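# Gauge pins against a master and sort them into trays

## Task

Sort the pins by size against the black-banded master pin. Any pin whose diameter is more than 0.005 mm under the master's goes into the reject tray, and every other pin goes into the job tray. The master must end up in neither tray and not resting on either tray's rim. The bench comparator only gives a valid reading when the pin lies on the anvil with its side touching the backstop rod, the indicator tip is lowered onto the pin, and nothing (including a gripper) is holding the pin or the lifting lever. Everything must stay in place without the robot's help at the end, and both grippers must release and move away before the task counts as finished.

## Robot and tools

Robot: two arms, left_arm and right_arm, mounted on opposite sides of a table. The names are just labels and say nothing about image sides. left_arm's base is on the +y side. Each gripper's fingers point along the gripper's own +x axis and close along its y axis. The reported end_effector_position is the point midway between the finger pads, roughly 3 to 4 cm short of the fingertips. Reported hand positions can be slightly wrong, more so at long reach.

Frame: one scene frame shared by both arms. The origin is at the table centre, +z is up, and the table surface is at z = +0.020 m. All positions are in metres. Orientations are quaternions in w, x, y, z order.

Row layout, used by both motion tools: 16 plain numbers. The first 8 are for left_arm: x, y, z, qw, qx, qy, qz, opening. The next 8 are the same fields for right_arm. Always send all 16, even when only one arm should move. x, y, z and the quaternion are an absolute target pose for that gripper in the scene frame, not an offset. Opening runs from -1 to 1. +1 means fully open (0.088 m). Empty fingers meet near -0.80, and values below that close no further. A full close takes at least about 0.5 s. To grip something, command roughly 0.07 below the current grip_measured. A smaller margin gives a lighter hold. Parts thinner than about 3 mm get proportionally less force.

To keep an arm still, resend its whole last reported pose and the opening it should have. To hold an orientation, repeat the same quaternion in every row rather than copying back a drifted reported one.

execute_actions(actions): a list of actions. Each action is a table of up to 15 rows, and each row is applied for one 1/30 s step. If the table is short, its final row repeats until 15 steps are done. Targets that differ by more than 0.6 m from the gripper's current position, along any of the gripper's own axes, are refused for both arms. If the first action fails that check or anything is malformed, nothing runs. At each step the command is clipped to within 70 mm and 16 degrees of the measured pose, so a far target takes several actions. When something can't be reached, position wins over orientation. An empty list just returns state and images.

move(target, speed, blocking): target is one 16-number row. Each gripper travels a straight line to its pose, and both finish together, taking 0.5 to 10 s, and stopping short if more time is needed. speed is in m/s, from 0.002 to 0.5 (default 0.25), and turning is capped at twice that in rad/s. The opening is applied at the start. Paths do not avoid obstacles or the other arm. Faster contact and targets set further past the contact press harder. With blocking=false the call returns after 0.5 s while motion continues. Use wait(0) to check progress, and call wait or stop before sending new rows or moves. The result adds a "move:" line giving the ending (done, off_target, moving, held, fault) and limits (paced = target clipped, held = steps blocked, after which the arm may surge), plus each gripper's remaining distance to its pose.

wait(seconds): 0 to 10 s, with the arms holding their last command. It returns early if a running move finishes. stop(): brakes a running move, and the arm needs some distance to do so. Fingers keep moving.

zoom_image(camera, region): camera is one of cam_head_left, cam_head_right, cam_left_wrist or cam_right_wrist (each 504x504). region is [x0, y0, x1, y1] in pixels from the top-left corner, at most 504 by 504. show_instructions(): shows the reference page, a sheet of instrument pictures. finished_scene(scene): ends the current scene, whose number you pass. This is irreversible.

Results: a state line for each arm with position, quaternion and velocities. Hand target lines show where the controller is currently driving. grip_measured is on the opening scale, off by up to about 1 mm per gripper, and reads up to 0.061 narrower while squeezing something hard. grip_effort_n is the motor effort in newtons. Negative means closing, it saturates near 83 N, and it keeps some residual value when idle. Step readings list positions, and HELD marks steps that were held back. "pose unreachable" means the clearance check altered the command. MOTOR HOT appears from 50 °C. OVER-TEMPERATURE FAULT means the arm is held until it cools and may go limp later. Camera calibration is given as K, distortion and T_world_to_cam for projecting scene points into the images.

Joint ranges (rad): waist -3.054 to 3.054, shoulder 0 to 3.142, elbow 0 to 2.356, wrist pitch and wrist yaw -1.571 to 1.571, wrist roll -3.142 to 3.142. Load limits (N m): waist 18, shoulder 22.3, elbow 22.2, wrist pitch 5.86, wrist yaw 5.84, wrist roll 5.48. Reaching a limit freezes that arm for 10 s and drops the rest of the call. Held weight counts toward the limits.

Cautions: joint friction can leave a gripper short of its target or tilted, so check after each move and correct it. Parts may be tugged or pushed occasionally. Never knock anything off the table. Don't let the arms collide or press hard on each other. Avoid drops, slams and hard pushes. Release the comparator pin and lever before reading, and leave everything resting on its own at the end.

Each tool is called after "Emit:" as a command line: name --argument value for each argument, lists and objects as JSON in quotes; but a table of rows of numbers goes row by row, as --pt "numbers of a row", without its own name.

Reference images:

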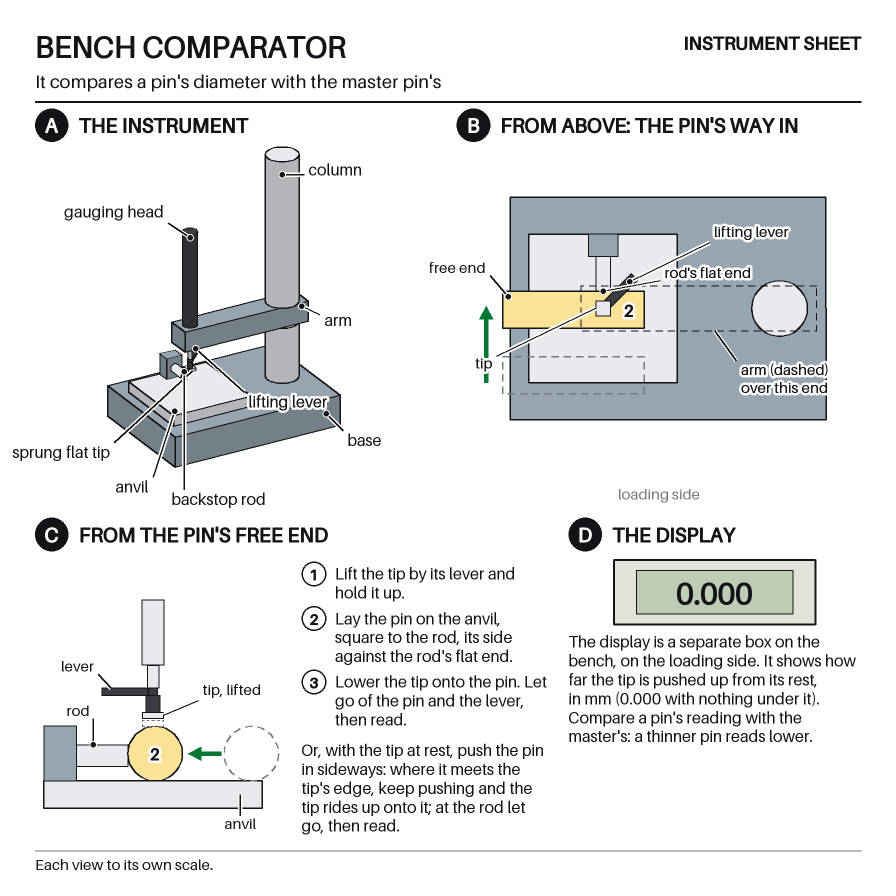

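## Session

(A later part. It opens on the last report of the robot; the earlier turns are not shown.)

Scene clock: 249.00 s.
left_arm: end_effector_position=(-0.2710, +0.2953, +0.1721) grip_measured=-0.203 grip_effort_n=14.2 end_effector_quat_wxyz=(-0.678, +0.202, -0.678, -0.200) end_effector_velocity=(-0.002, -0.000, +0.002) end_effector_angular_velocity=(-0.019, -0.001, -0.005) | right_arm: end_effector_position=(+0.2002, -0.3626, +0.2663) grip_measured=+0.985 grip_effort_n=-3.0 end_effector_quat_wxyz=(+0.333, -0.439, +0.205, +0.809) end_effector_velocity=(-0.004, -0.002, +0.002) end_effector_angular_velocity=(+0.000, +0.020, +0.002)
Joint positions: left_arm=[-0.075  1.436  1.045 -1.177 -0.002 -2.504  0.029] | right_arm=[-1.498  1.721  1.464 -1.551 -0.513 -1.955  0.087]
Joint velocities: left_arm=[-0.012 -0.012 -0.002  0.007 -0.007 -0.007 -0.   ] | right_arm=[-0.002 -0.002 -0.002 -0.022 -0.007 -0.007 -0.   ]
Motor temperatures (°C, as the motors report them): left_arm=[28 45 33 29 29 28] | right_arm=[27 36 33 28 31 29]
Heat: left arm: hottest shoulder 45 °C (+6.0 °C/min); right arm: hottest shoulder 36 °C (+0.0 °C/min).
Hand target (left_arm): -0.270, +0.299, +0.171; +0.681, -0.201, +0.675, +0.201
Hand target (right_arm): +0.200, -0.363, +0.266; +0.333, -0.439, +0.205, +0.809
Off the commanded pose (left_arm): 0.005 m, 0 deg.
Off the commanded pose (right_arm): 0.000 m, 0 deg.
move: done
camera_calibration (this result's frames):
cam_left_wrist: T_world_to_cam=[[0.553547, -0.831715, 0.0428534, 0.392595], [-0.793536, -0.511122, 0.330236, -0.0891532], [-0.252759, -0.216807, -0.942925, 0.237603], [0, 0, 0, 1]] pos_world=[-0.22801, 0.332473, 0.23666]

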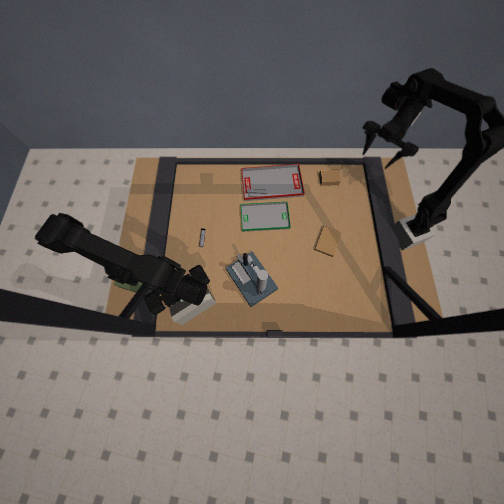

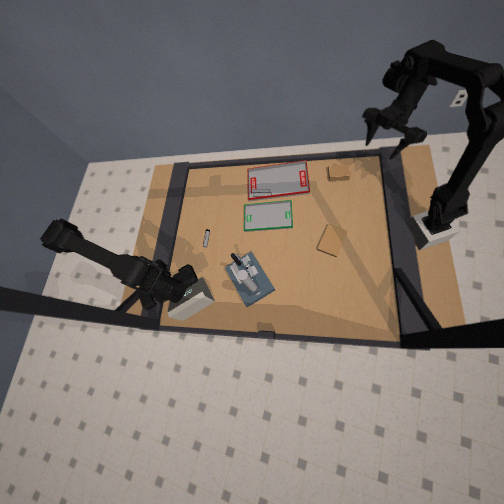

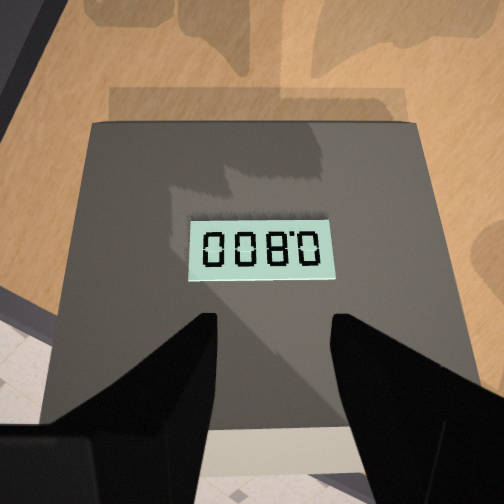

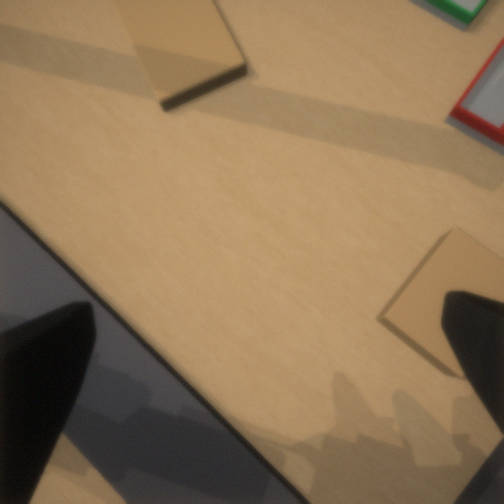

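0.800 → job tray.

Emit:
move --target '[-0.1255,0.1215,0.15,0.678,-0.201,0.678,0.201,-0.2,0.2002,-0.3626,0.2663,0.333,-0.439,0.205,0.809,1]'

Emit:
move --target '[-0.1255,0.1225,0.093,0.678,-0.201,0.678,0.201,-0.2,0.2002,-0.3626,0.2663,0.333,-0.439,0.205,0.809,1]' --speed 0.05

Emit:
move --target '[-0.1255,0.1225,0.093,0.678,-0.201,0.678,0.201,-0.6,0.2002,-0.3626,0.2663,0.333,-0.439,0.205,0.809,1]'

Emit:
move --target '[-0.144,0.149,0.102,0.678,-0.201,0.678,0.201,-0.6,0.2002,-0.3626,0.2663,0.333,-0.439,0.205,0.809,1]' --speed 0.04

Emit:
move --target '[-0.144,0.149,0.15,0.678,-0.201,0.678,0.201,-0.6,0.2002,-0.3626,0.2663,0.333,-0.439,0.205,0.809,1]' --speed 0.1

Emit:
move --target '[0,0.2,0.15,0.5,-0.5,0.5,0.5,-0.6,0.2002,-0.3626,0.2663,0.333,-0.439,0.205,0.809,1]' --speed 0.2

Emit:
move --target '[0.08,0.07,0.13,0.5,-0.5,0.5,0.5,-0.6,0.2002,-0.3626,0.2663,0.333,-0.439,0.205,0.809,1]' --speed 0.15

Scene clock: 256.83 s.
left_arm: end_effector_position=(-0.1263, +0.1245, +0.1521) grip_measured=-0.203 grip_effort_n=13.3 end_effector_quat_wxyz=(-0.677, +0.203, -0.679, -0.198) end_effector_velocity=(+0.002, -0.000, +0.001) end_effector_angular_velocity=(+0.016, -0.020, +0.005) | right_arm: end_effector_position=(+0.2002, -0.3626, +0.2663) grip_measured=+0.985 grip_effort_n=-3.5 end_effector_quat_wxyz=(+0.333, -0.439, +0.205, +0.809) end_effector_velocity=(-0.001, -0.002, -0.001) end_effector_angular_velocity=(-0.014, +0.011, -0.007)
Joint positions: left_arm=[ 0.443  2.059  1.701 -1.206  0.003 -1.985  0.029] | right_arm=[-1.498  1.721  1.464 -1.551 -0.513 -1.955  0.087]
Joint velocities: left_arm=[-0.002  0.012  0.022 -0.022 -0.022 -0.007 -0.   ] | right_arm=[-0.002  0.002 -0.002 -0.007  0.007  0.007 -0.   ]
Motor temperatures (°C, as the motors report them): left_arm=[28 43 33 29 29 28] | right_arm=[27 36 34 28 31 29]
Heat: left arm: hottest shoulder 43 °C (+5.0 °C/min); right arm: hottest shoulder 36 °C (+0.0 °C/min).
Hand target (left_arm): -0.125, +0.123, +0.149; +0.675, -0.201, +0.681, +0.201
Hand target (right_arm): +0.200, -0.363, +0.266; +0.333, -0.439, +0.205, +0.809
Off the commanded pose (left_arm): 0.004 m, 0 deg.
Off the commanded pose (right_arm): 0.000 m, 0 deg.
move: done
camera_calibration (this result's frames):
cam_left_wrist: T_world_to_cam=[[0.552381, -0.83238, 0.0449286, 0.170896], [-0.793419, -0.508465, 0.334589, -0.0559955], [-0.255661, -0.220468, -0.941293, 0.218131], [0, 0, 0, 1]] pos_world=[-0.0830598, 0.161869, 0.216383]

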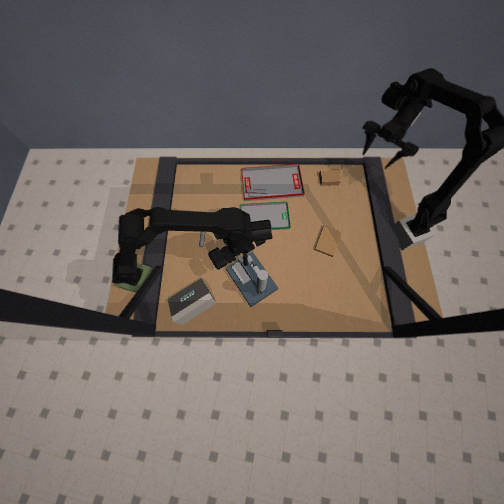

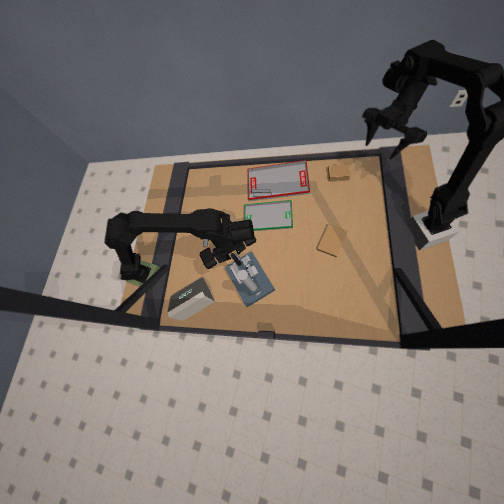

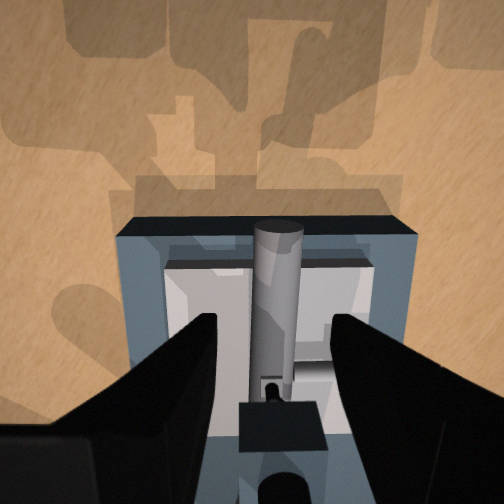

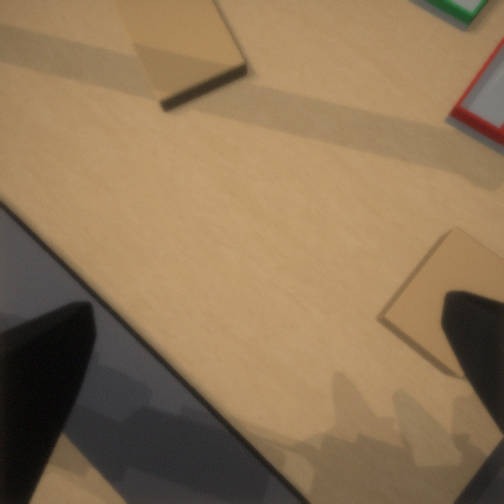

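Scene clock: 258.40 s.
left_arm: end_effector_position=(-0.1254, +0.1190, +0.1016) grip_measured=-0.203 grip_effort_n=13.3 end_effector_quat_wxyz=(-0.676, +0.209, -0.680, -0.193) end_effector_velocity=(-0.000, +0.002, +0.000) end_effector_angular_velocity=(+0.008, -0.006, +0.005) | right_arm: end_effector_position=(+0.2002, -0.3626, +0.2663) grip_measured=+0.985 grip_effort_n=-3.0 end_effector_quat_wxyz=(+0.333, -0.439, +0.205, +0.809) end_effector_velocity=(-0.002, -0.001, +0.001) end_effector_angular_velocity=(-0.005, -0.003, +0.010)
Joint positions: left_arm=[ 0.443  2.108  1.571 -1.011  0.003 -1.985  0.029] | right_arm=[-1.498  1.721  1.464 -1.551 -0.513 -1.955  0.087]
Joint velocities: left_arm=[-0.002 -0.002 -0.002 -0.007 -0.007 -0.007 -0.   ] | right_arm=[ 0.002 -0.007 -0.002 -0.007  0.007 -0.007 -0.   ]
Motor temperatures (°C, as the motors report them): left_arm=[28 43 33 29 29 28] | right_arm=[27 36 34 28 31 29]
Heat: left arm: hottest shoulder 43 °C (+4.1 °C/min); right arm: hottest shoulder 36 °C (+0.0 °C/min).
Hand target (left_arm): -0.126, +0.123, +0.093; +0.678, -0.201, +0.678, +0.201
Hand target (right_arm): +0.200, -0.363, +0.266; +0.333, -0.439, +0.205, +0.809
Off the commanded pose (left_arm): 0.009 m, 1 deg.
Off the commanded pose (right_arm): 0.000 m, 0 deg.
move: off_target (left_arm)
camera_calibration (this result's frames):
cam_left_wrist: T_world_to_cam=[[0.552242, -0.831532, 0.0598566, 0.166408], [-0.794311, -0.502999, 0.34068, -0.0425792], [-0.253178, -0.235682, -0.938272, 0.171404], [0, 0, 0, 1]] pos_world=[-0.0823231, 0.157353, 0.165368]

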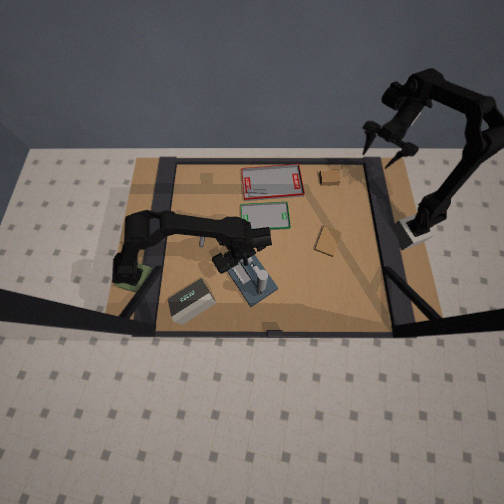

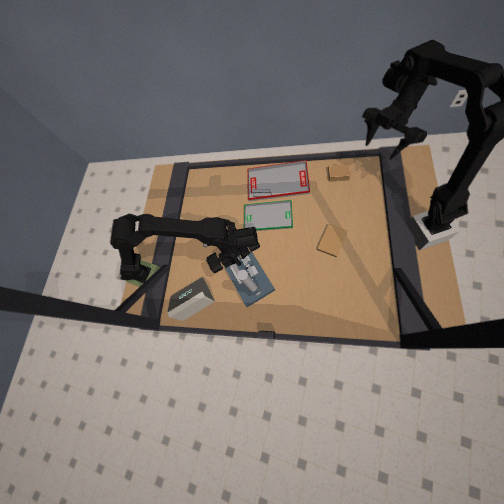

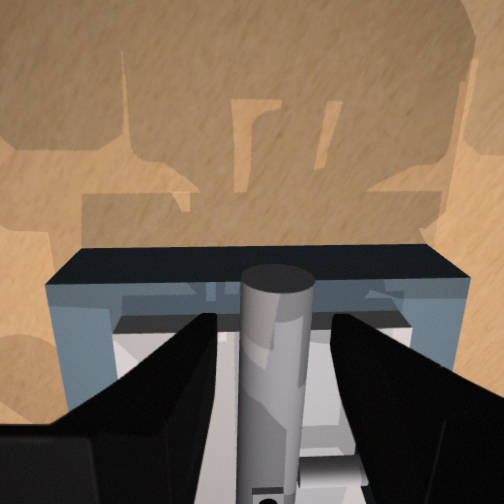

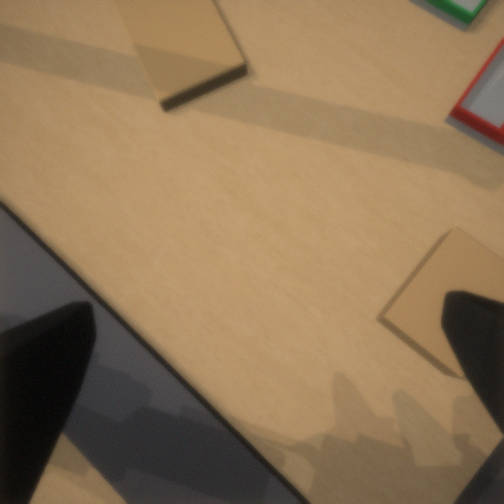

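Scene clock: 259.10 s.
left_arm: end_effector_position=(-0.1256, +0.1193, +0.1016) grip_measured=-0.517 grip_effort_n=-83.5 end_effector_quat_wxyz=(-0.676, +0.208, -0.680, -0.193) end_effector_velocity=(+0.001, +0.007, -0.003) end_effector_angular_velocity=(+0.035, -0.016, +0.005) | right_arm: end_effector_position=(+0.2002, -0.3626, +0.2663) grip_measured=+0.985 grip_effort_n=-3.5 end_effector_quat_wxyz=(+0.333, -0.439, +0.205, +0.809) end_effector_velocity=(-0.001, -0.000, -0.000) end_effector_angular_velocity=(+0.010, +0.006, +0.014)
Joint positions: left_arm=[ 0.442  2.108  1.571 -1.012  0.003 -1.985  0.014] | right_arm=[-1.498  1.721  1.464 -1.551 -0.513 -1.955  0.087]
Joint velocities: left_arm=[-0.002  0.002 -0.007 -0.022 -0.022 -0.007 -0.   ] | right_arm=[-0.002  0.002 -0.002 -0.007 -0.007 -0.022 -0.   ]
Motor temperatures (°C, as the motors report them): left_arm=[28 43 33 29 29 28] | right_arm=[27 36 34 28 31 29]
Heat: left arm: hottest shoulder 43 °C (+4.0 °C/min); right arm: hottest shoulder 36 °C (+0.0 °C/min).
Hand target (left_arm): -0.126, +0.123, +0.093; +0.678, -0.201, +0.678, +0.201
Hand target (right_arm): +0.200, -0.363, +0.266; +0.333, -0.439, +0.205, +0.809
Off the commanded pose (left_arm): 0.009 m, 1 deg.
Off the commanded pose (right_arm): 0.000 m, 0 deg.
move: off_target (left_arm)
camera_calibration (this result's frames):
cam_left_wrist: T_world_to_cam=[[0.551939, -0.831832, 0.0584685, 0.166913], [-0.794419, -0.503209, 0.340117, -0.0425176], [-0.253498, -0.234172, -0.938564, 0.171226], [0, 0, 0, 1]] pos_world=[-0.0824974, 0.157545, 0.165408]

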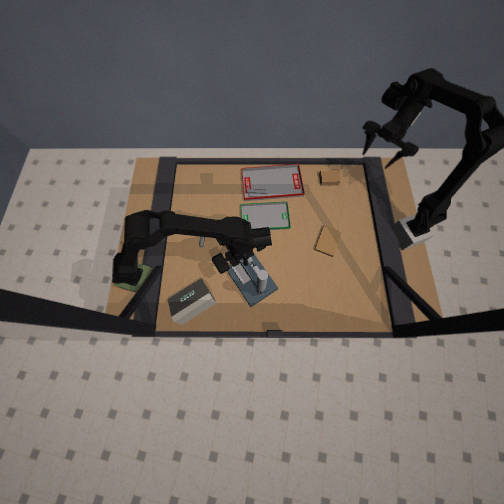

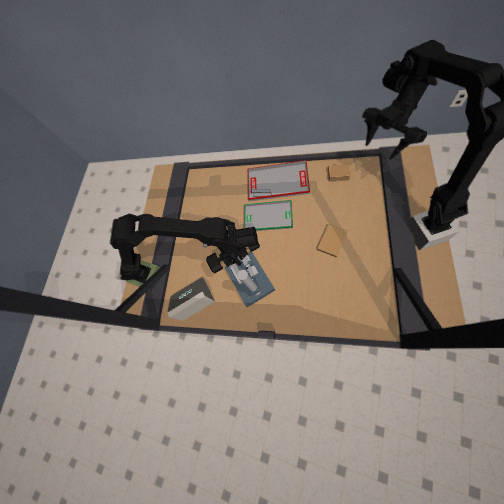

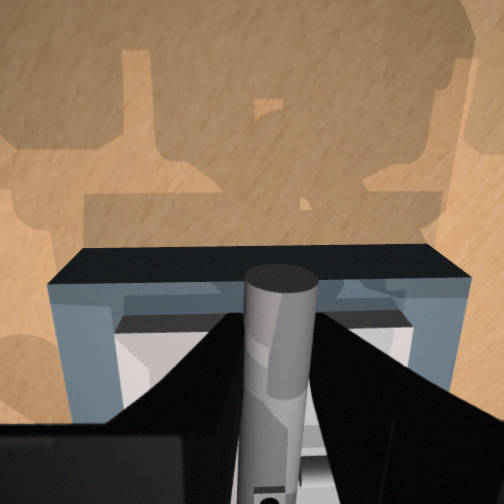

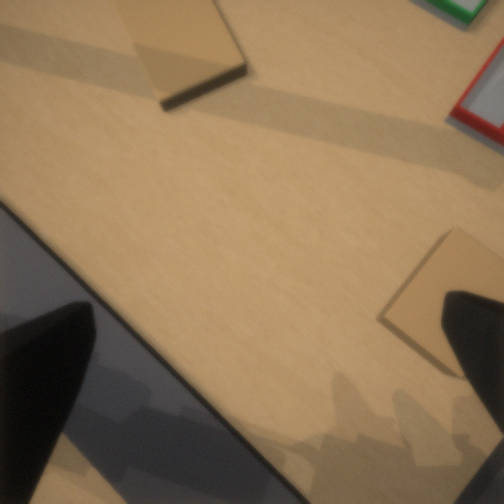

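Scene clock: 260.30 s.
left_arm: end_effector_position=(-0.1424, +0.1458, +0.1013) grip_measured=-0.517 grip_effort_n=-83.5 end_effector_quat_wxyz=(-0.677, +0.202, -0.679, -0.202) end_effector_velocity=(-0.001, +0.009, -0.001) end_effector_angular_velocity=(+0.032, -0.003, +0.020) | right_arm: end_effector_position=(+0.2002, -0.3626, +0.2663) grip_measured=+0.985 grip_effort_n=-3.0 end_effector_quat_wxyz=(+0.333, -0.439, +0.205, +0.809) end_effector_velocity=(-0.001, -0.001, -0.000) end_effector_angular_velocity=(+0.004, +0.011, -0.003)
Joint positions: left_arm=[ 0.409  2.02   1.437 -0.987  0.003 -2.022  0.014] | right_arm=[-1.498  1.721  1.464 -1.551 -0.513 -1.955  0.087]
Joint velocities: left_arm=[-0.002 -0.007 -0.017 -0.022 -0.007 -0.022 -0.   ] | right_arm=[-0.007  0.002 -0.002 -0.007 -0.007 -0.007 -0.   ]
Motor temperatures (°C, as the motors report them): left_arm=[28 43 33 29 29 28] | right_arm=[27 36 34 28 31 29]
Heat: left arm: hottest shoulder 43 °C (+4.1 °C/min); right arm: hottest shoulder 36 °C (+0.0 °C/min).
Hand target (left_arm): -0.144, +0.149, +0.102; +0.678, -0.201, +0.678, +0.201
Hand target (right_arm): +0.200, -0.363, +0.266; +0.333, -0.439, +0.205, +0.809
Off the commanded pose (left_arm): 0.004 m, 0 deg.
Off the commanded pose (right_arm): 0.000 m, 0 deg.
move: done
camera_calibration (this result's frames):
cam_left_wrist: T_world_to_cam=[[0.555596, -0.830525, 0.039262, 0.200559], [-0.79112, -0.513527, 0.332293, -0.0397001], [-0.255816, -0.215682, -0.942359, 0.170306], [0, 0, 0, 1]] pos_world=[-0.0992702, 0.182914, 0.165807]

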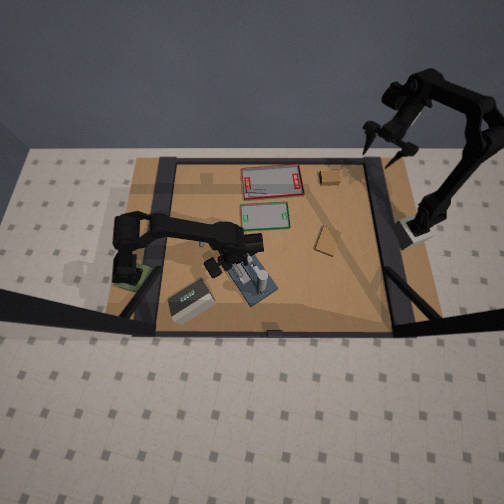

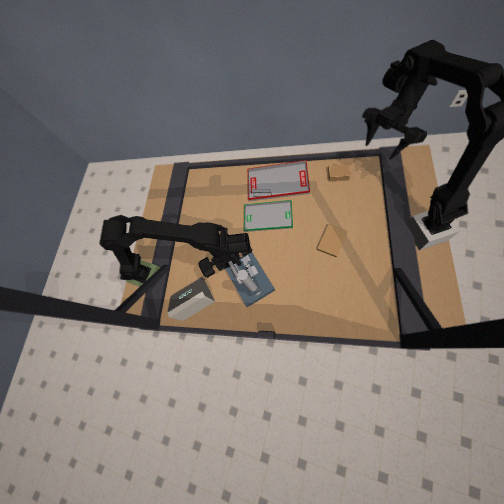

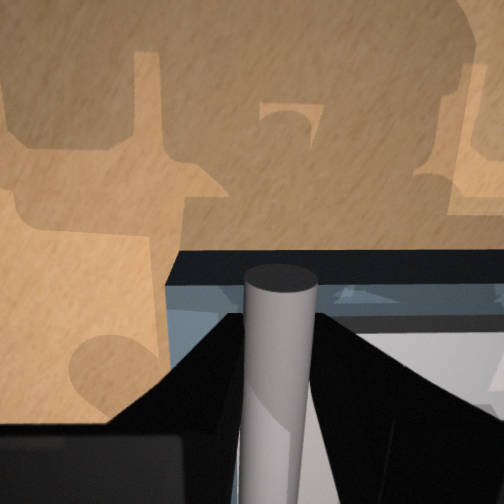

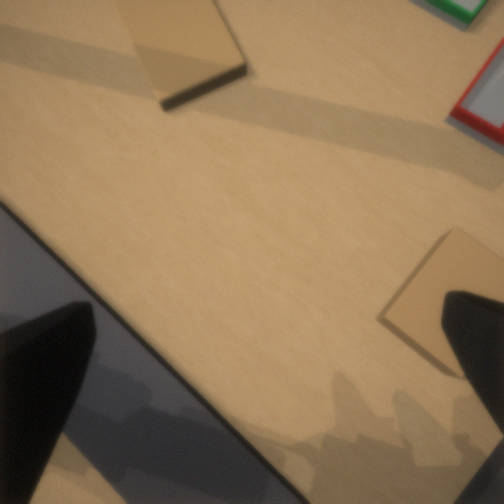

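Scene clock: 261.20 s.
left_arm: end_effector_position=(-0.1435, +0.1522, +0.1423) grip_measured=-0.517 grip_effort_n=-83.5 end_effector_quat_wxyz=(-0.678, +0.194, -0.677, -0.210) end_effector_velocity=(-0.001, -0.002, +0.006) end_effector_angular_velocity=(-0.011, -0.009, -0.000) | right_arm: end_effector_position=(+0.2002, -0.3626, +0.2663) grip_measured=+0.985 grip_effort_n=-3.5 end_effector_quat_wxyz=(+0.333, -0.439, +0.205, +0.809) end_effector_velocity=(-0.001, -0.004, +0.000) end_effector_angular_velocity=(-0.007, +0.001, +0.001)
Joint positions: left_arm=[ 0.408  1.973  1.537 -1.157  0.003 -2.022  0.014] | right_arm=[-1.498  1.721  1.464 -1.551 -0.513 -1.955  0.087]
Joint velocities: left_arm=[-0.007 -0.007  0.012 -0.007 -0.007 -0.007  0.   ] | right_arm=[-0.007 -0.007 -0.007 -0.007  0.007 -0.007 -0.   ]
Motor temperatures (°C, as the motors report them): left_arm=[28 43 33 29 29 28] | right_arm=[27 36 34 28 31 29]
Heat: left arm: hottest shoulder 43 °C (+4.0 °C/min); right arm: hottest shoulder 36 °C (+0.0 °C/min).
Hand target (left_arm): -0.144, +0.149, +0.150; +0.678, -0.201, +0.678, +0.201
Hand target (right_arm): +0.200, -0.363, +0.266; +0.333, -0.439, +0.205, +0.809
Off the commanded pose (left_arm): 0.008 m, 1 deg.
Off the commanded pose (right_arm): 0.000 m, 0 deg.
move: done
camera_calibration (this result's frames):
cam_left_wrist: T_world_to_cam=[[0.555048, -0.831614, 0.0184332, 0.207925], [-0.790543, -0.520483, 0.322705, -0.0483901], [-0.258772, -0.193689, -0.94632, 0.206775], [0, 0, 0, 1]] pos_world=[-0.100156, 0.187778, 0.207458]

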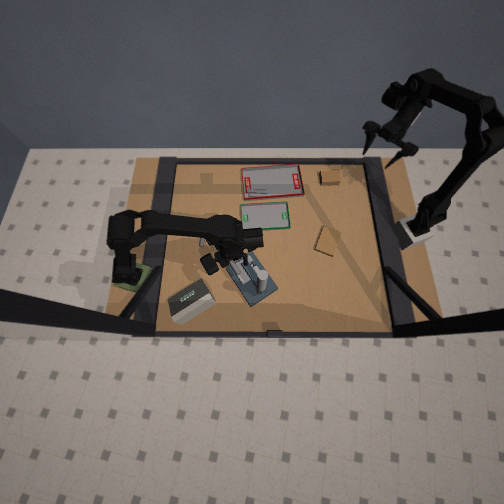

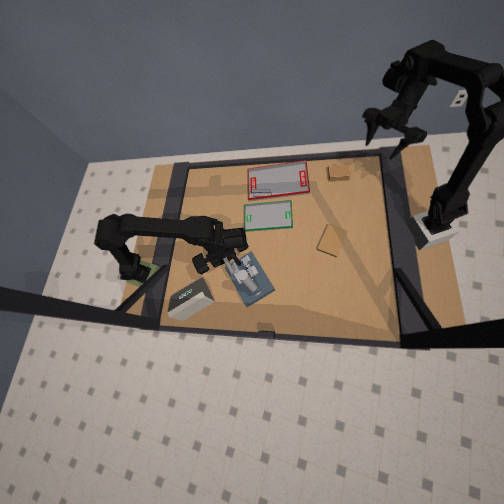

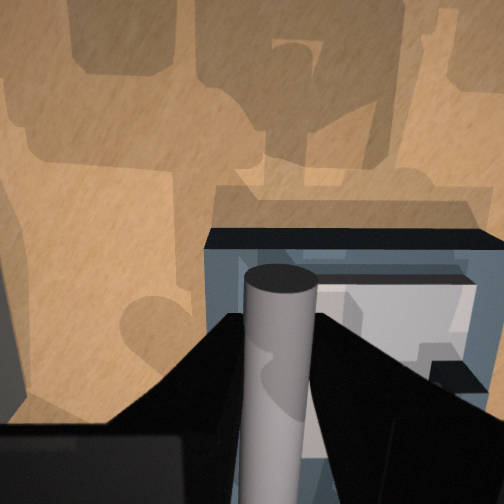

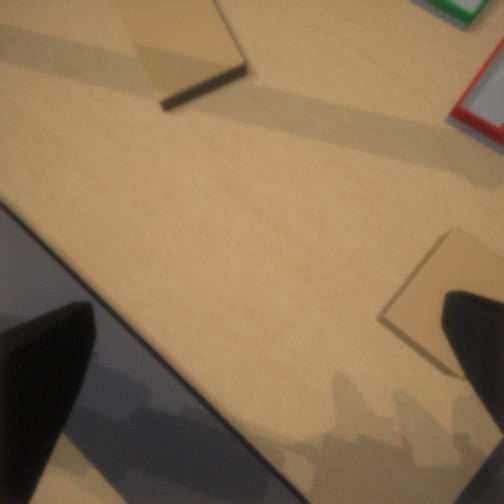

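Scene clock: 264.10 s.
left_arm: end_effector_position=(-0.0036, +0.2026, +0.1484) grip_measured=-0.517 grip_effort_n=-83.5 end_effector_quat_wxyz=(-0.502, +0.496, -0.502, -0.500) end_effector_velocity=(+0.002, +0.004, -0.001) end_effector_angular_velocity=(+0.022, -0.013, +0.010) | right_arm: end_effector_position=(+0.2002, -0.3626, +0.2663) grip_measured=+0.985 grip_effort_n=-2.6 end_effector_quat_wxyz=(+0.333, -0.439, +0.205, +0.809) end_effector_velocity=(-0.003, -0.001, -0.000) end_effector_angular_velocity=(-0.002, +0.017, -0.010)
Joint positions: left_arm=[ 0.819  1.946  1.525 -1.154  0.003 -2.596  0.014] | right_arm=[-1.498  1.721  1.464 -1.551 -0.513 -1.955  0.087]
Joint velocities: left_arm=[ 0.002  0.002 -0.002 -0.007 -0.022 -0.007 -0.   ] | right_arm=[-0.002 -0.002 -0.007 -0.007 -0.007  0.007 -0.   ]
Motor temperatures (°C, as the motors report them): left_arm=[28 43 33 29 29 28] | right_arm=[27 36 34 28 31 29]
Heat: left arm: hottest shoulder 43 °C (+4.0 °C/min); right arm: hottest shoulder 36 °C (+0.0 °C/min).
Hand target (left_arm): -0.001, +0.200, +0.150; +0.498, -0.500, +0.502, +0.500
Hand target (right_arm): +0.200, -0.363, +0.266; +0.333, -0.439, +0.205, +0.809
Off the commanded pose (left_arm): 0.005 m, 1 deg.
Off the commanded pose (right_arm): 0.000 m, 0 deg.
move: done
camera_calibration (this result's frames):
cam_left_wrist: T_world_to_cam=[[0.999405, 0.00201507, 0.0344207, 0.00241231], [-0.00933985, -0.945146, 0.326514, 0.174808], [0.0331905, -0.326641, -0.944565, 0.286278], [0, 0, 0, 1]] pos_world=[-0.0102799, 0.258725, 0.213248]

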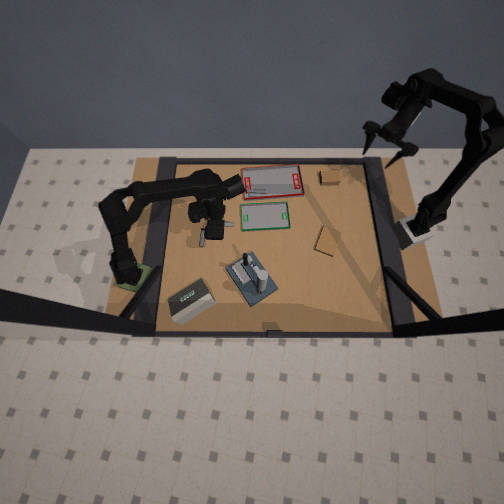

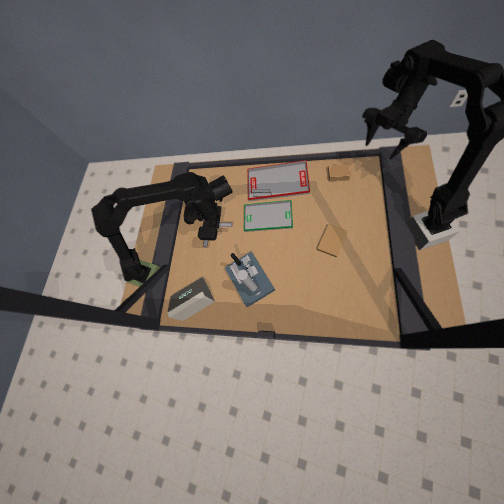

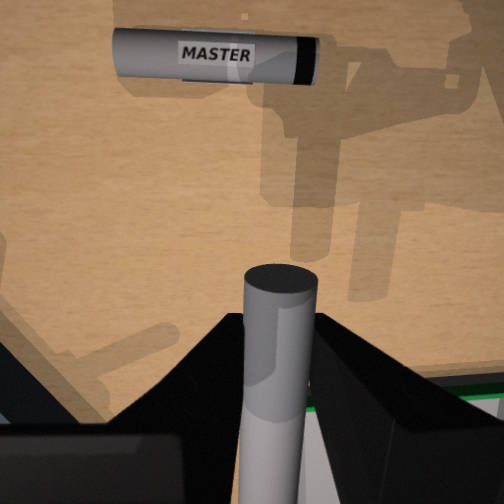

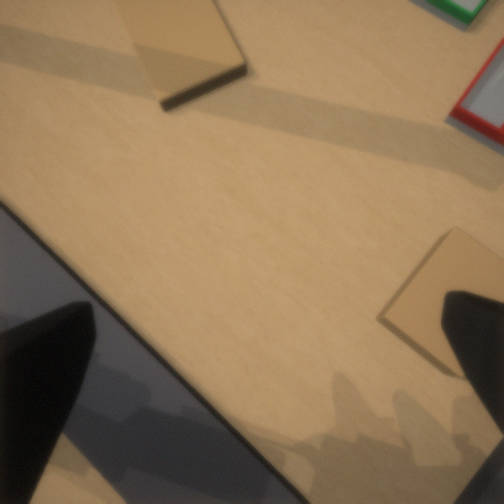

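Scene clock: 265.73 s.
left_arm: end_effector_position=(+0.0773, +0.0731, +0.1301) grip_measured=-0.517 grip_effort_n=-83.5 end_effector_quat_wxyz=(-0.485, +0.551, -0.513, -0.445) end_effector_velocity=(-0.001, -0.003, -0.000) end_effector_angular_velocity=(-0.009, +0.001, -0.011) | right_arm: end_effector_position=(+0.2002, -0.3626, +0.2663) grip_measured=+0.985 grip_effort_n=-3.0 end_effector_quat_wxyz=(+0.333, -0.439, +0.205, +0.809) end_effector_velocity=(-0.002, -0.000, +0.001) end_effector_angular_velocity=(+0.001, +0.012, -0.010)
Joint positions: left_arm=[ 0.825  2.498  2.339 -1.256  0.003 -2.596  0.014] | right_arm=[-1.498  1.721  1.464 -1.551 -0.513 -1.955  0.087]
Joint velocities: left_arm=[-0.002  0.002  0.002  0.007  0.007  0.007 -0.   ] | right_arm=[-0.002 -0.002 -0.002 -0.007 -0.007  0.007 -0.   ]
Motor temperatures (°C, as the motors report them): left_arm=[28 44 33 29 29 28] | right_arm=[27 36 34 28 31 29]
Heat: left arm: hottest shoulder 44 °C (+5.0 °C/min); right arm: hottest shoulder 36 °C (+0.0 °C/min).
Hand target (left_arm): +0.081, +0.071, +0.129; -0.485, +0.554, -0.512, -0.442
Hand target (right_arm): +0.200, -0.363, +0.266; +0.333, -0.439, +0.205, +0.809
Off the commanded pose (left_arm): 0.004 m, 9 deg.
Off the commanded pose (right_arm): 0.000 m, 0 deg.
joint sent to its limit (left arm) — the command would take joint 3 (elbow) past its upper limit, so that joint was sent only as far as its limit.
move: off_target (left_arm)
camera_calibration (this result's frames):
cam_left_wrist: T_world_to_cam=[[0.993059, 0.0185569, 0.116144, -0.0889494], [-0.0362343, -0.891181, 0.452199, 0.0408857], [0.111897, -0.453269, -0.884323, 0.219295], [0, 0, 0, 1]] pos_world=[0.0652751, 0.137487, 0.18577]

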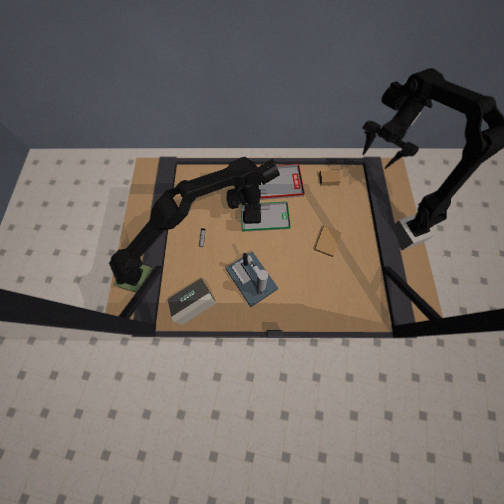

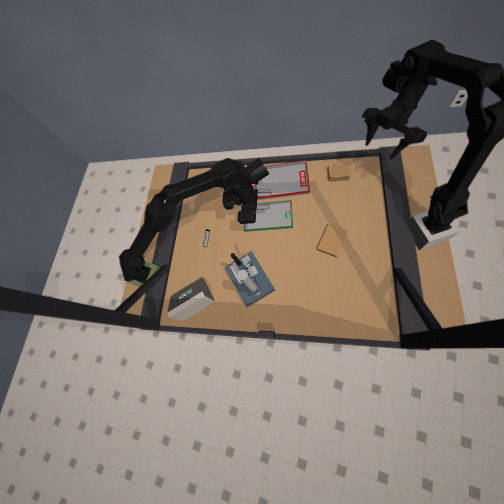

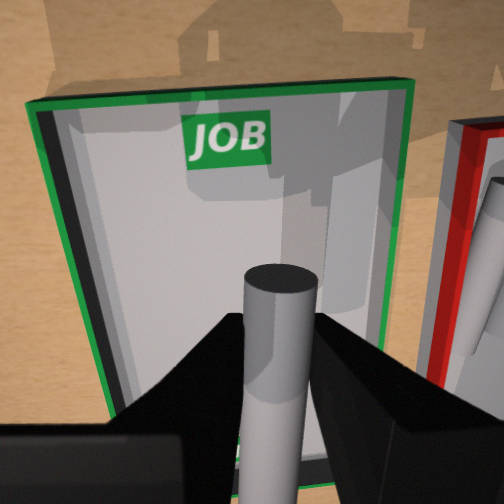

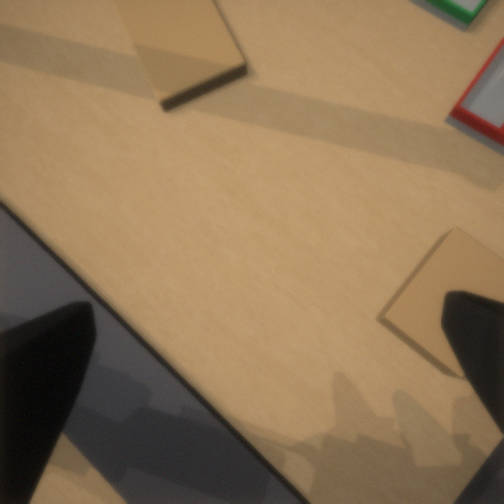

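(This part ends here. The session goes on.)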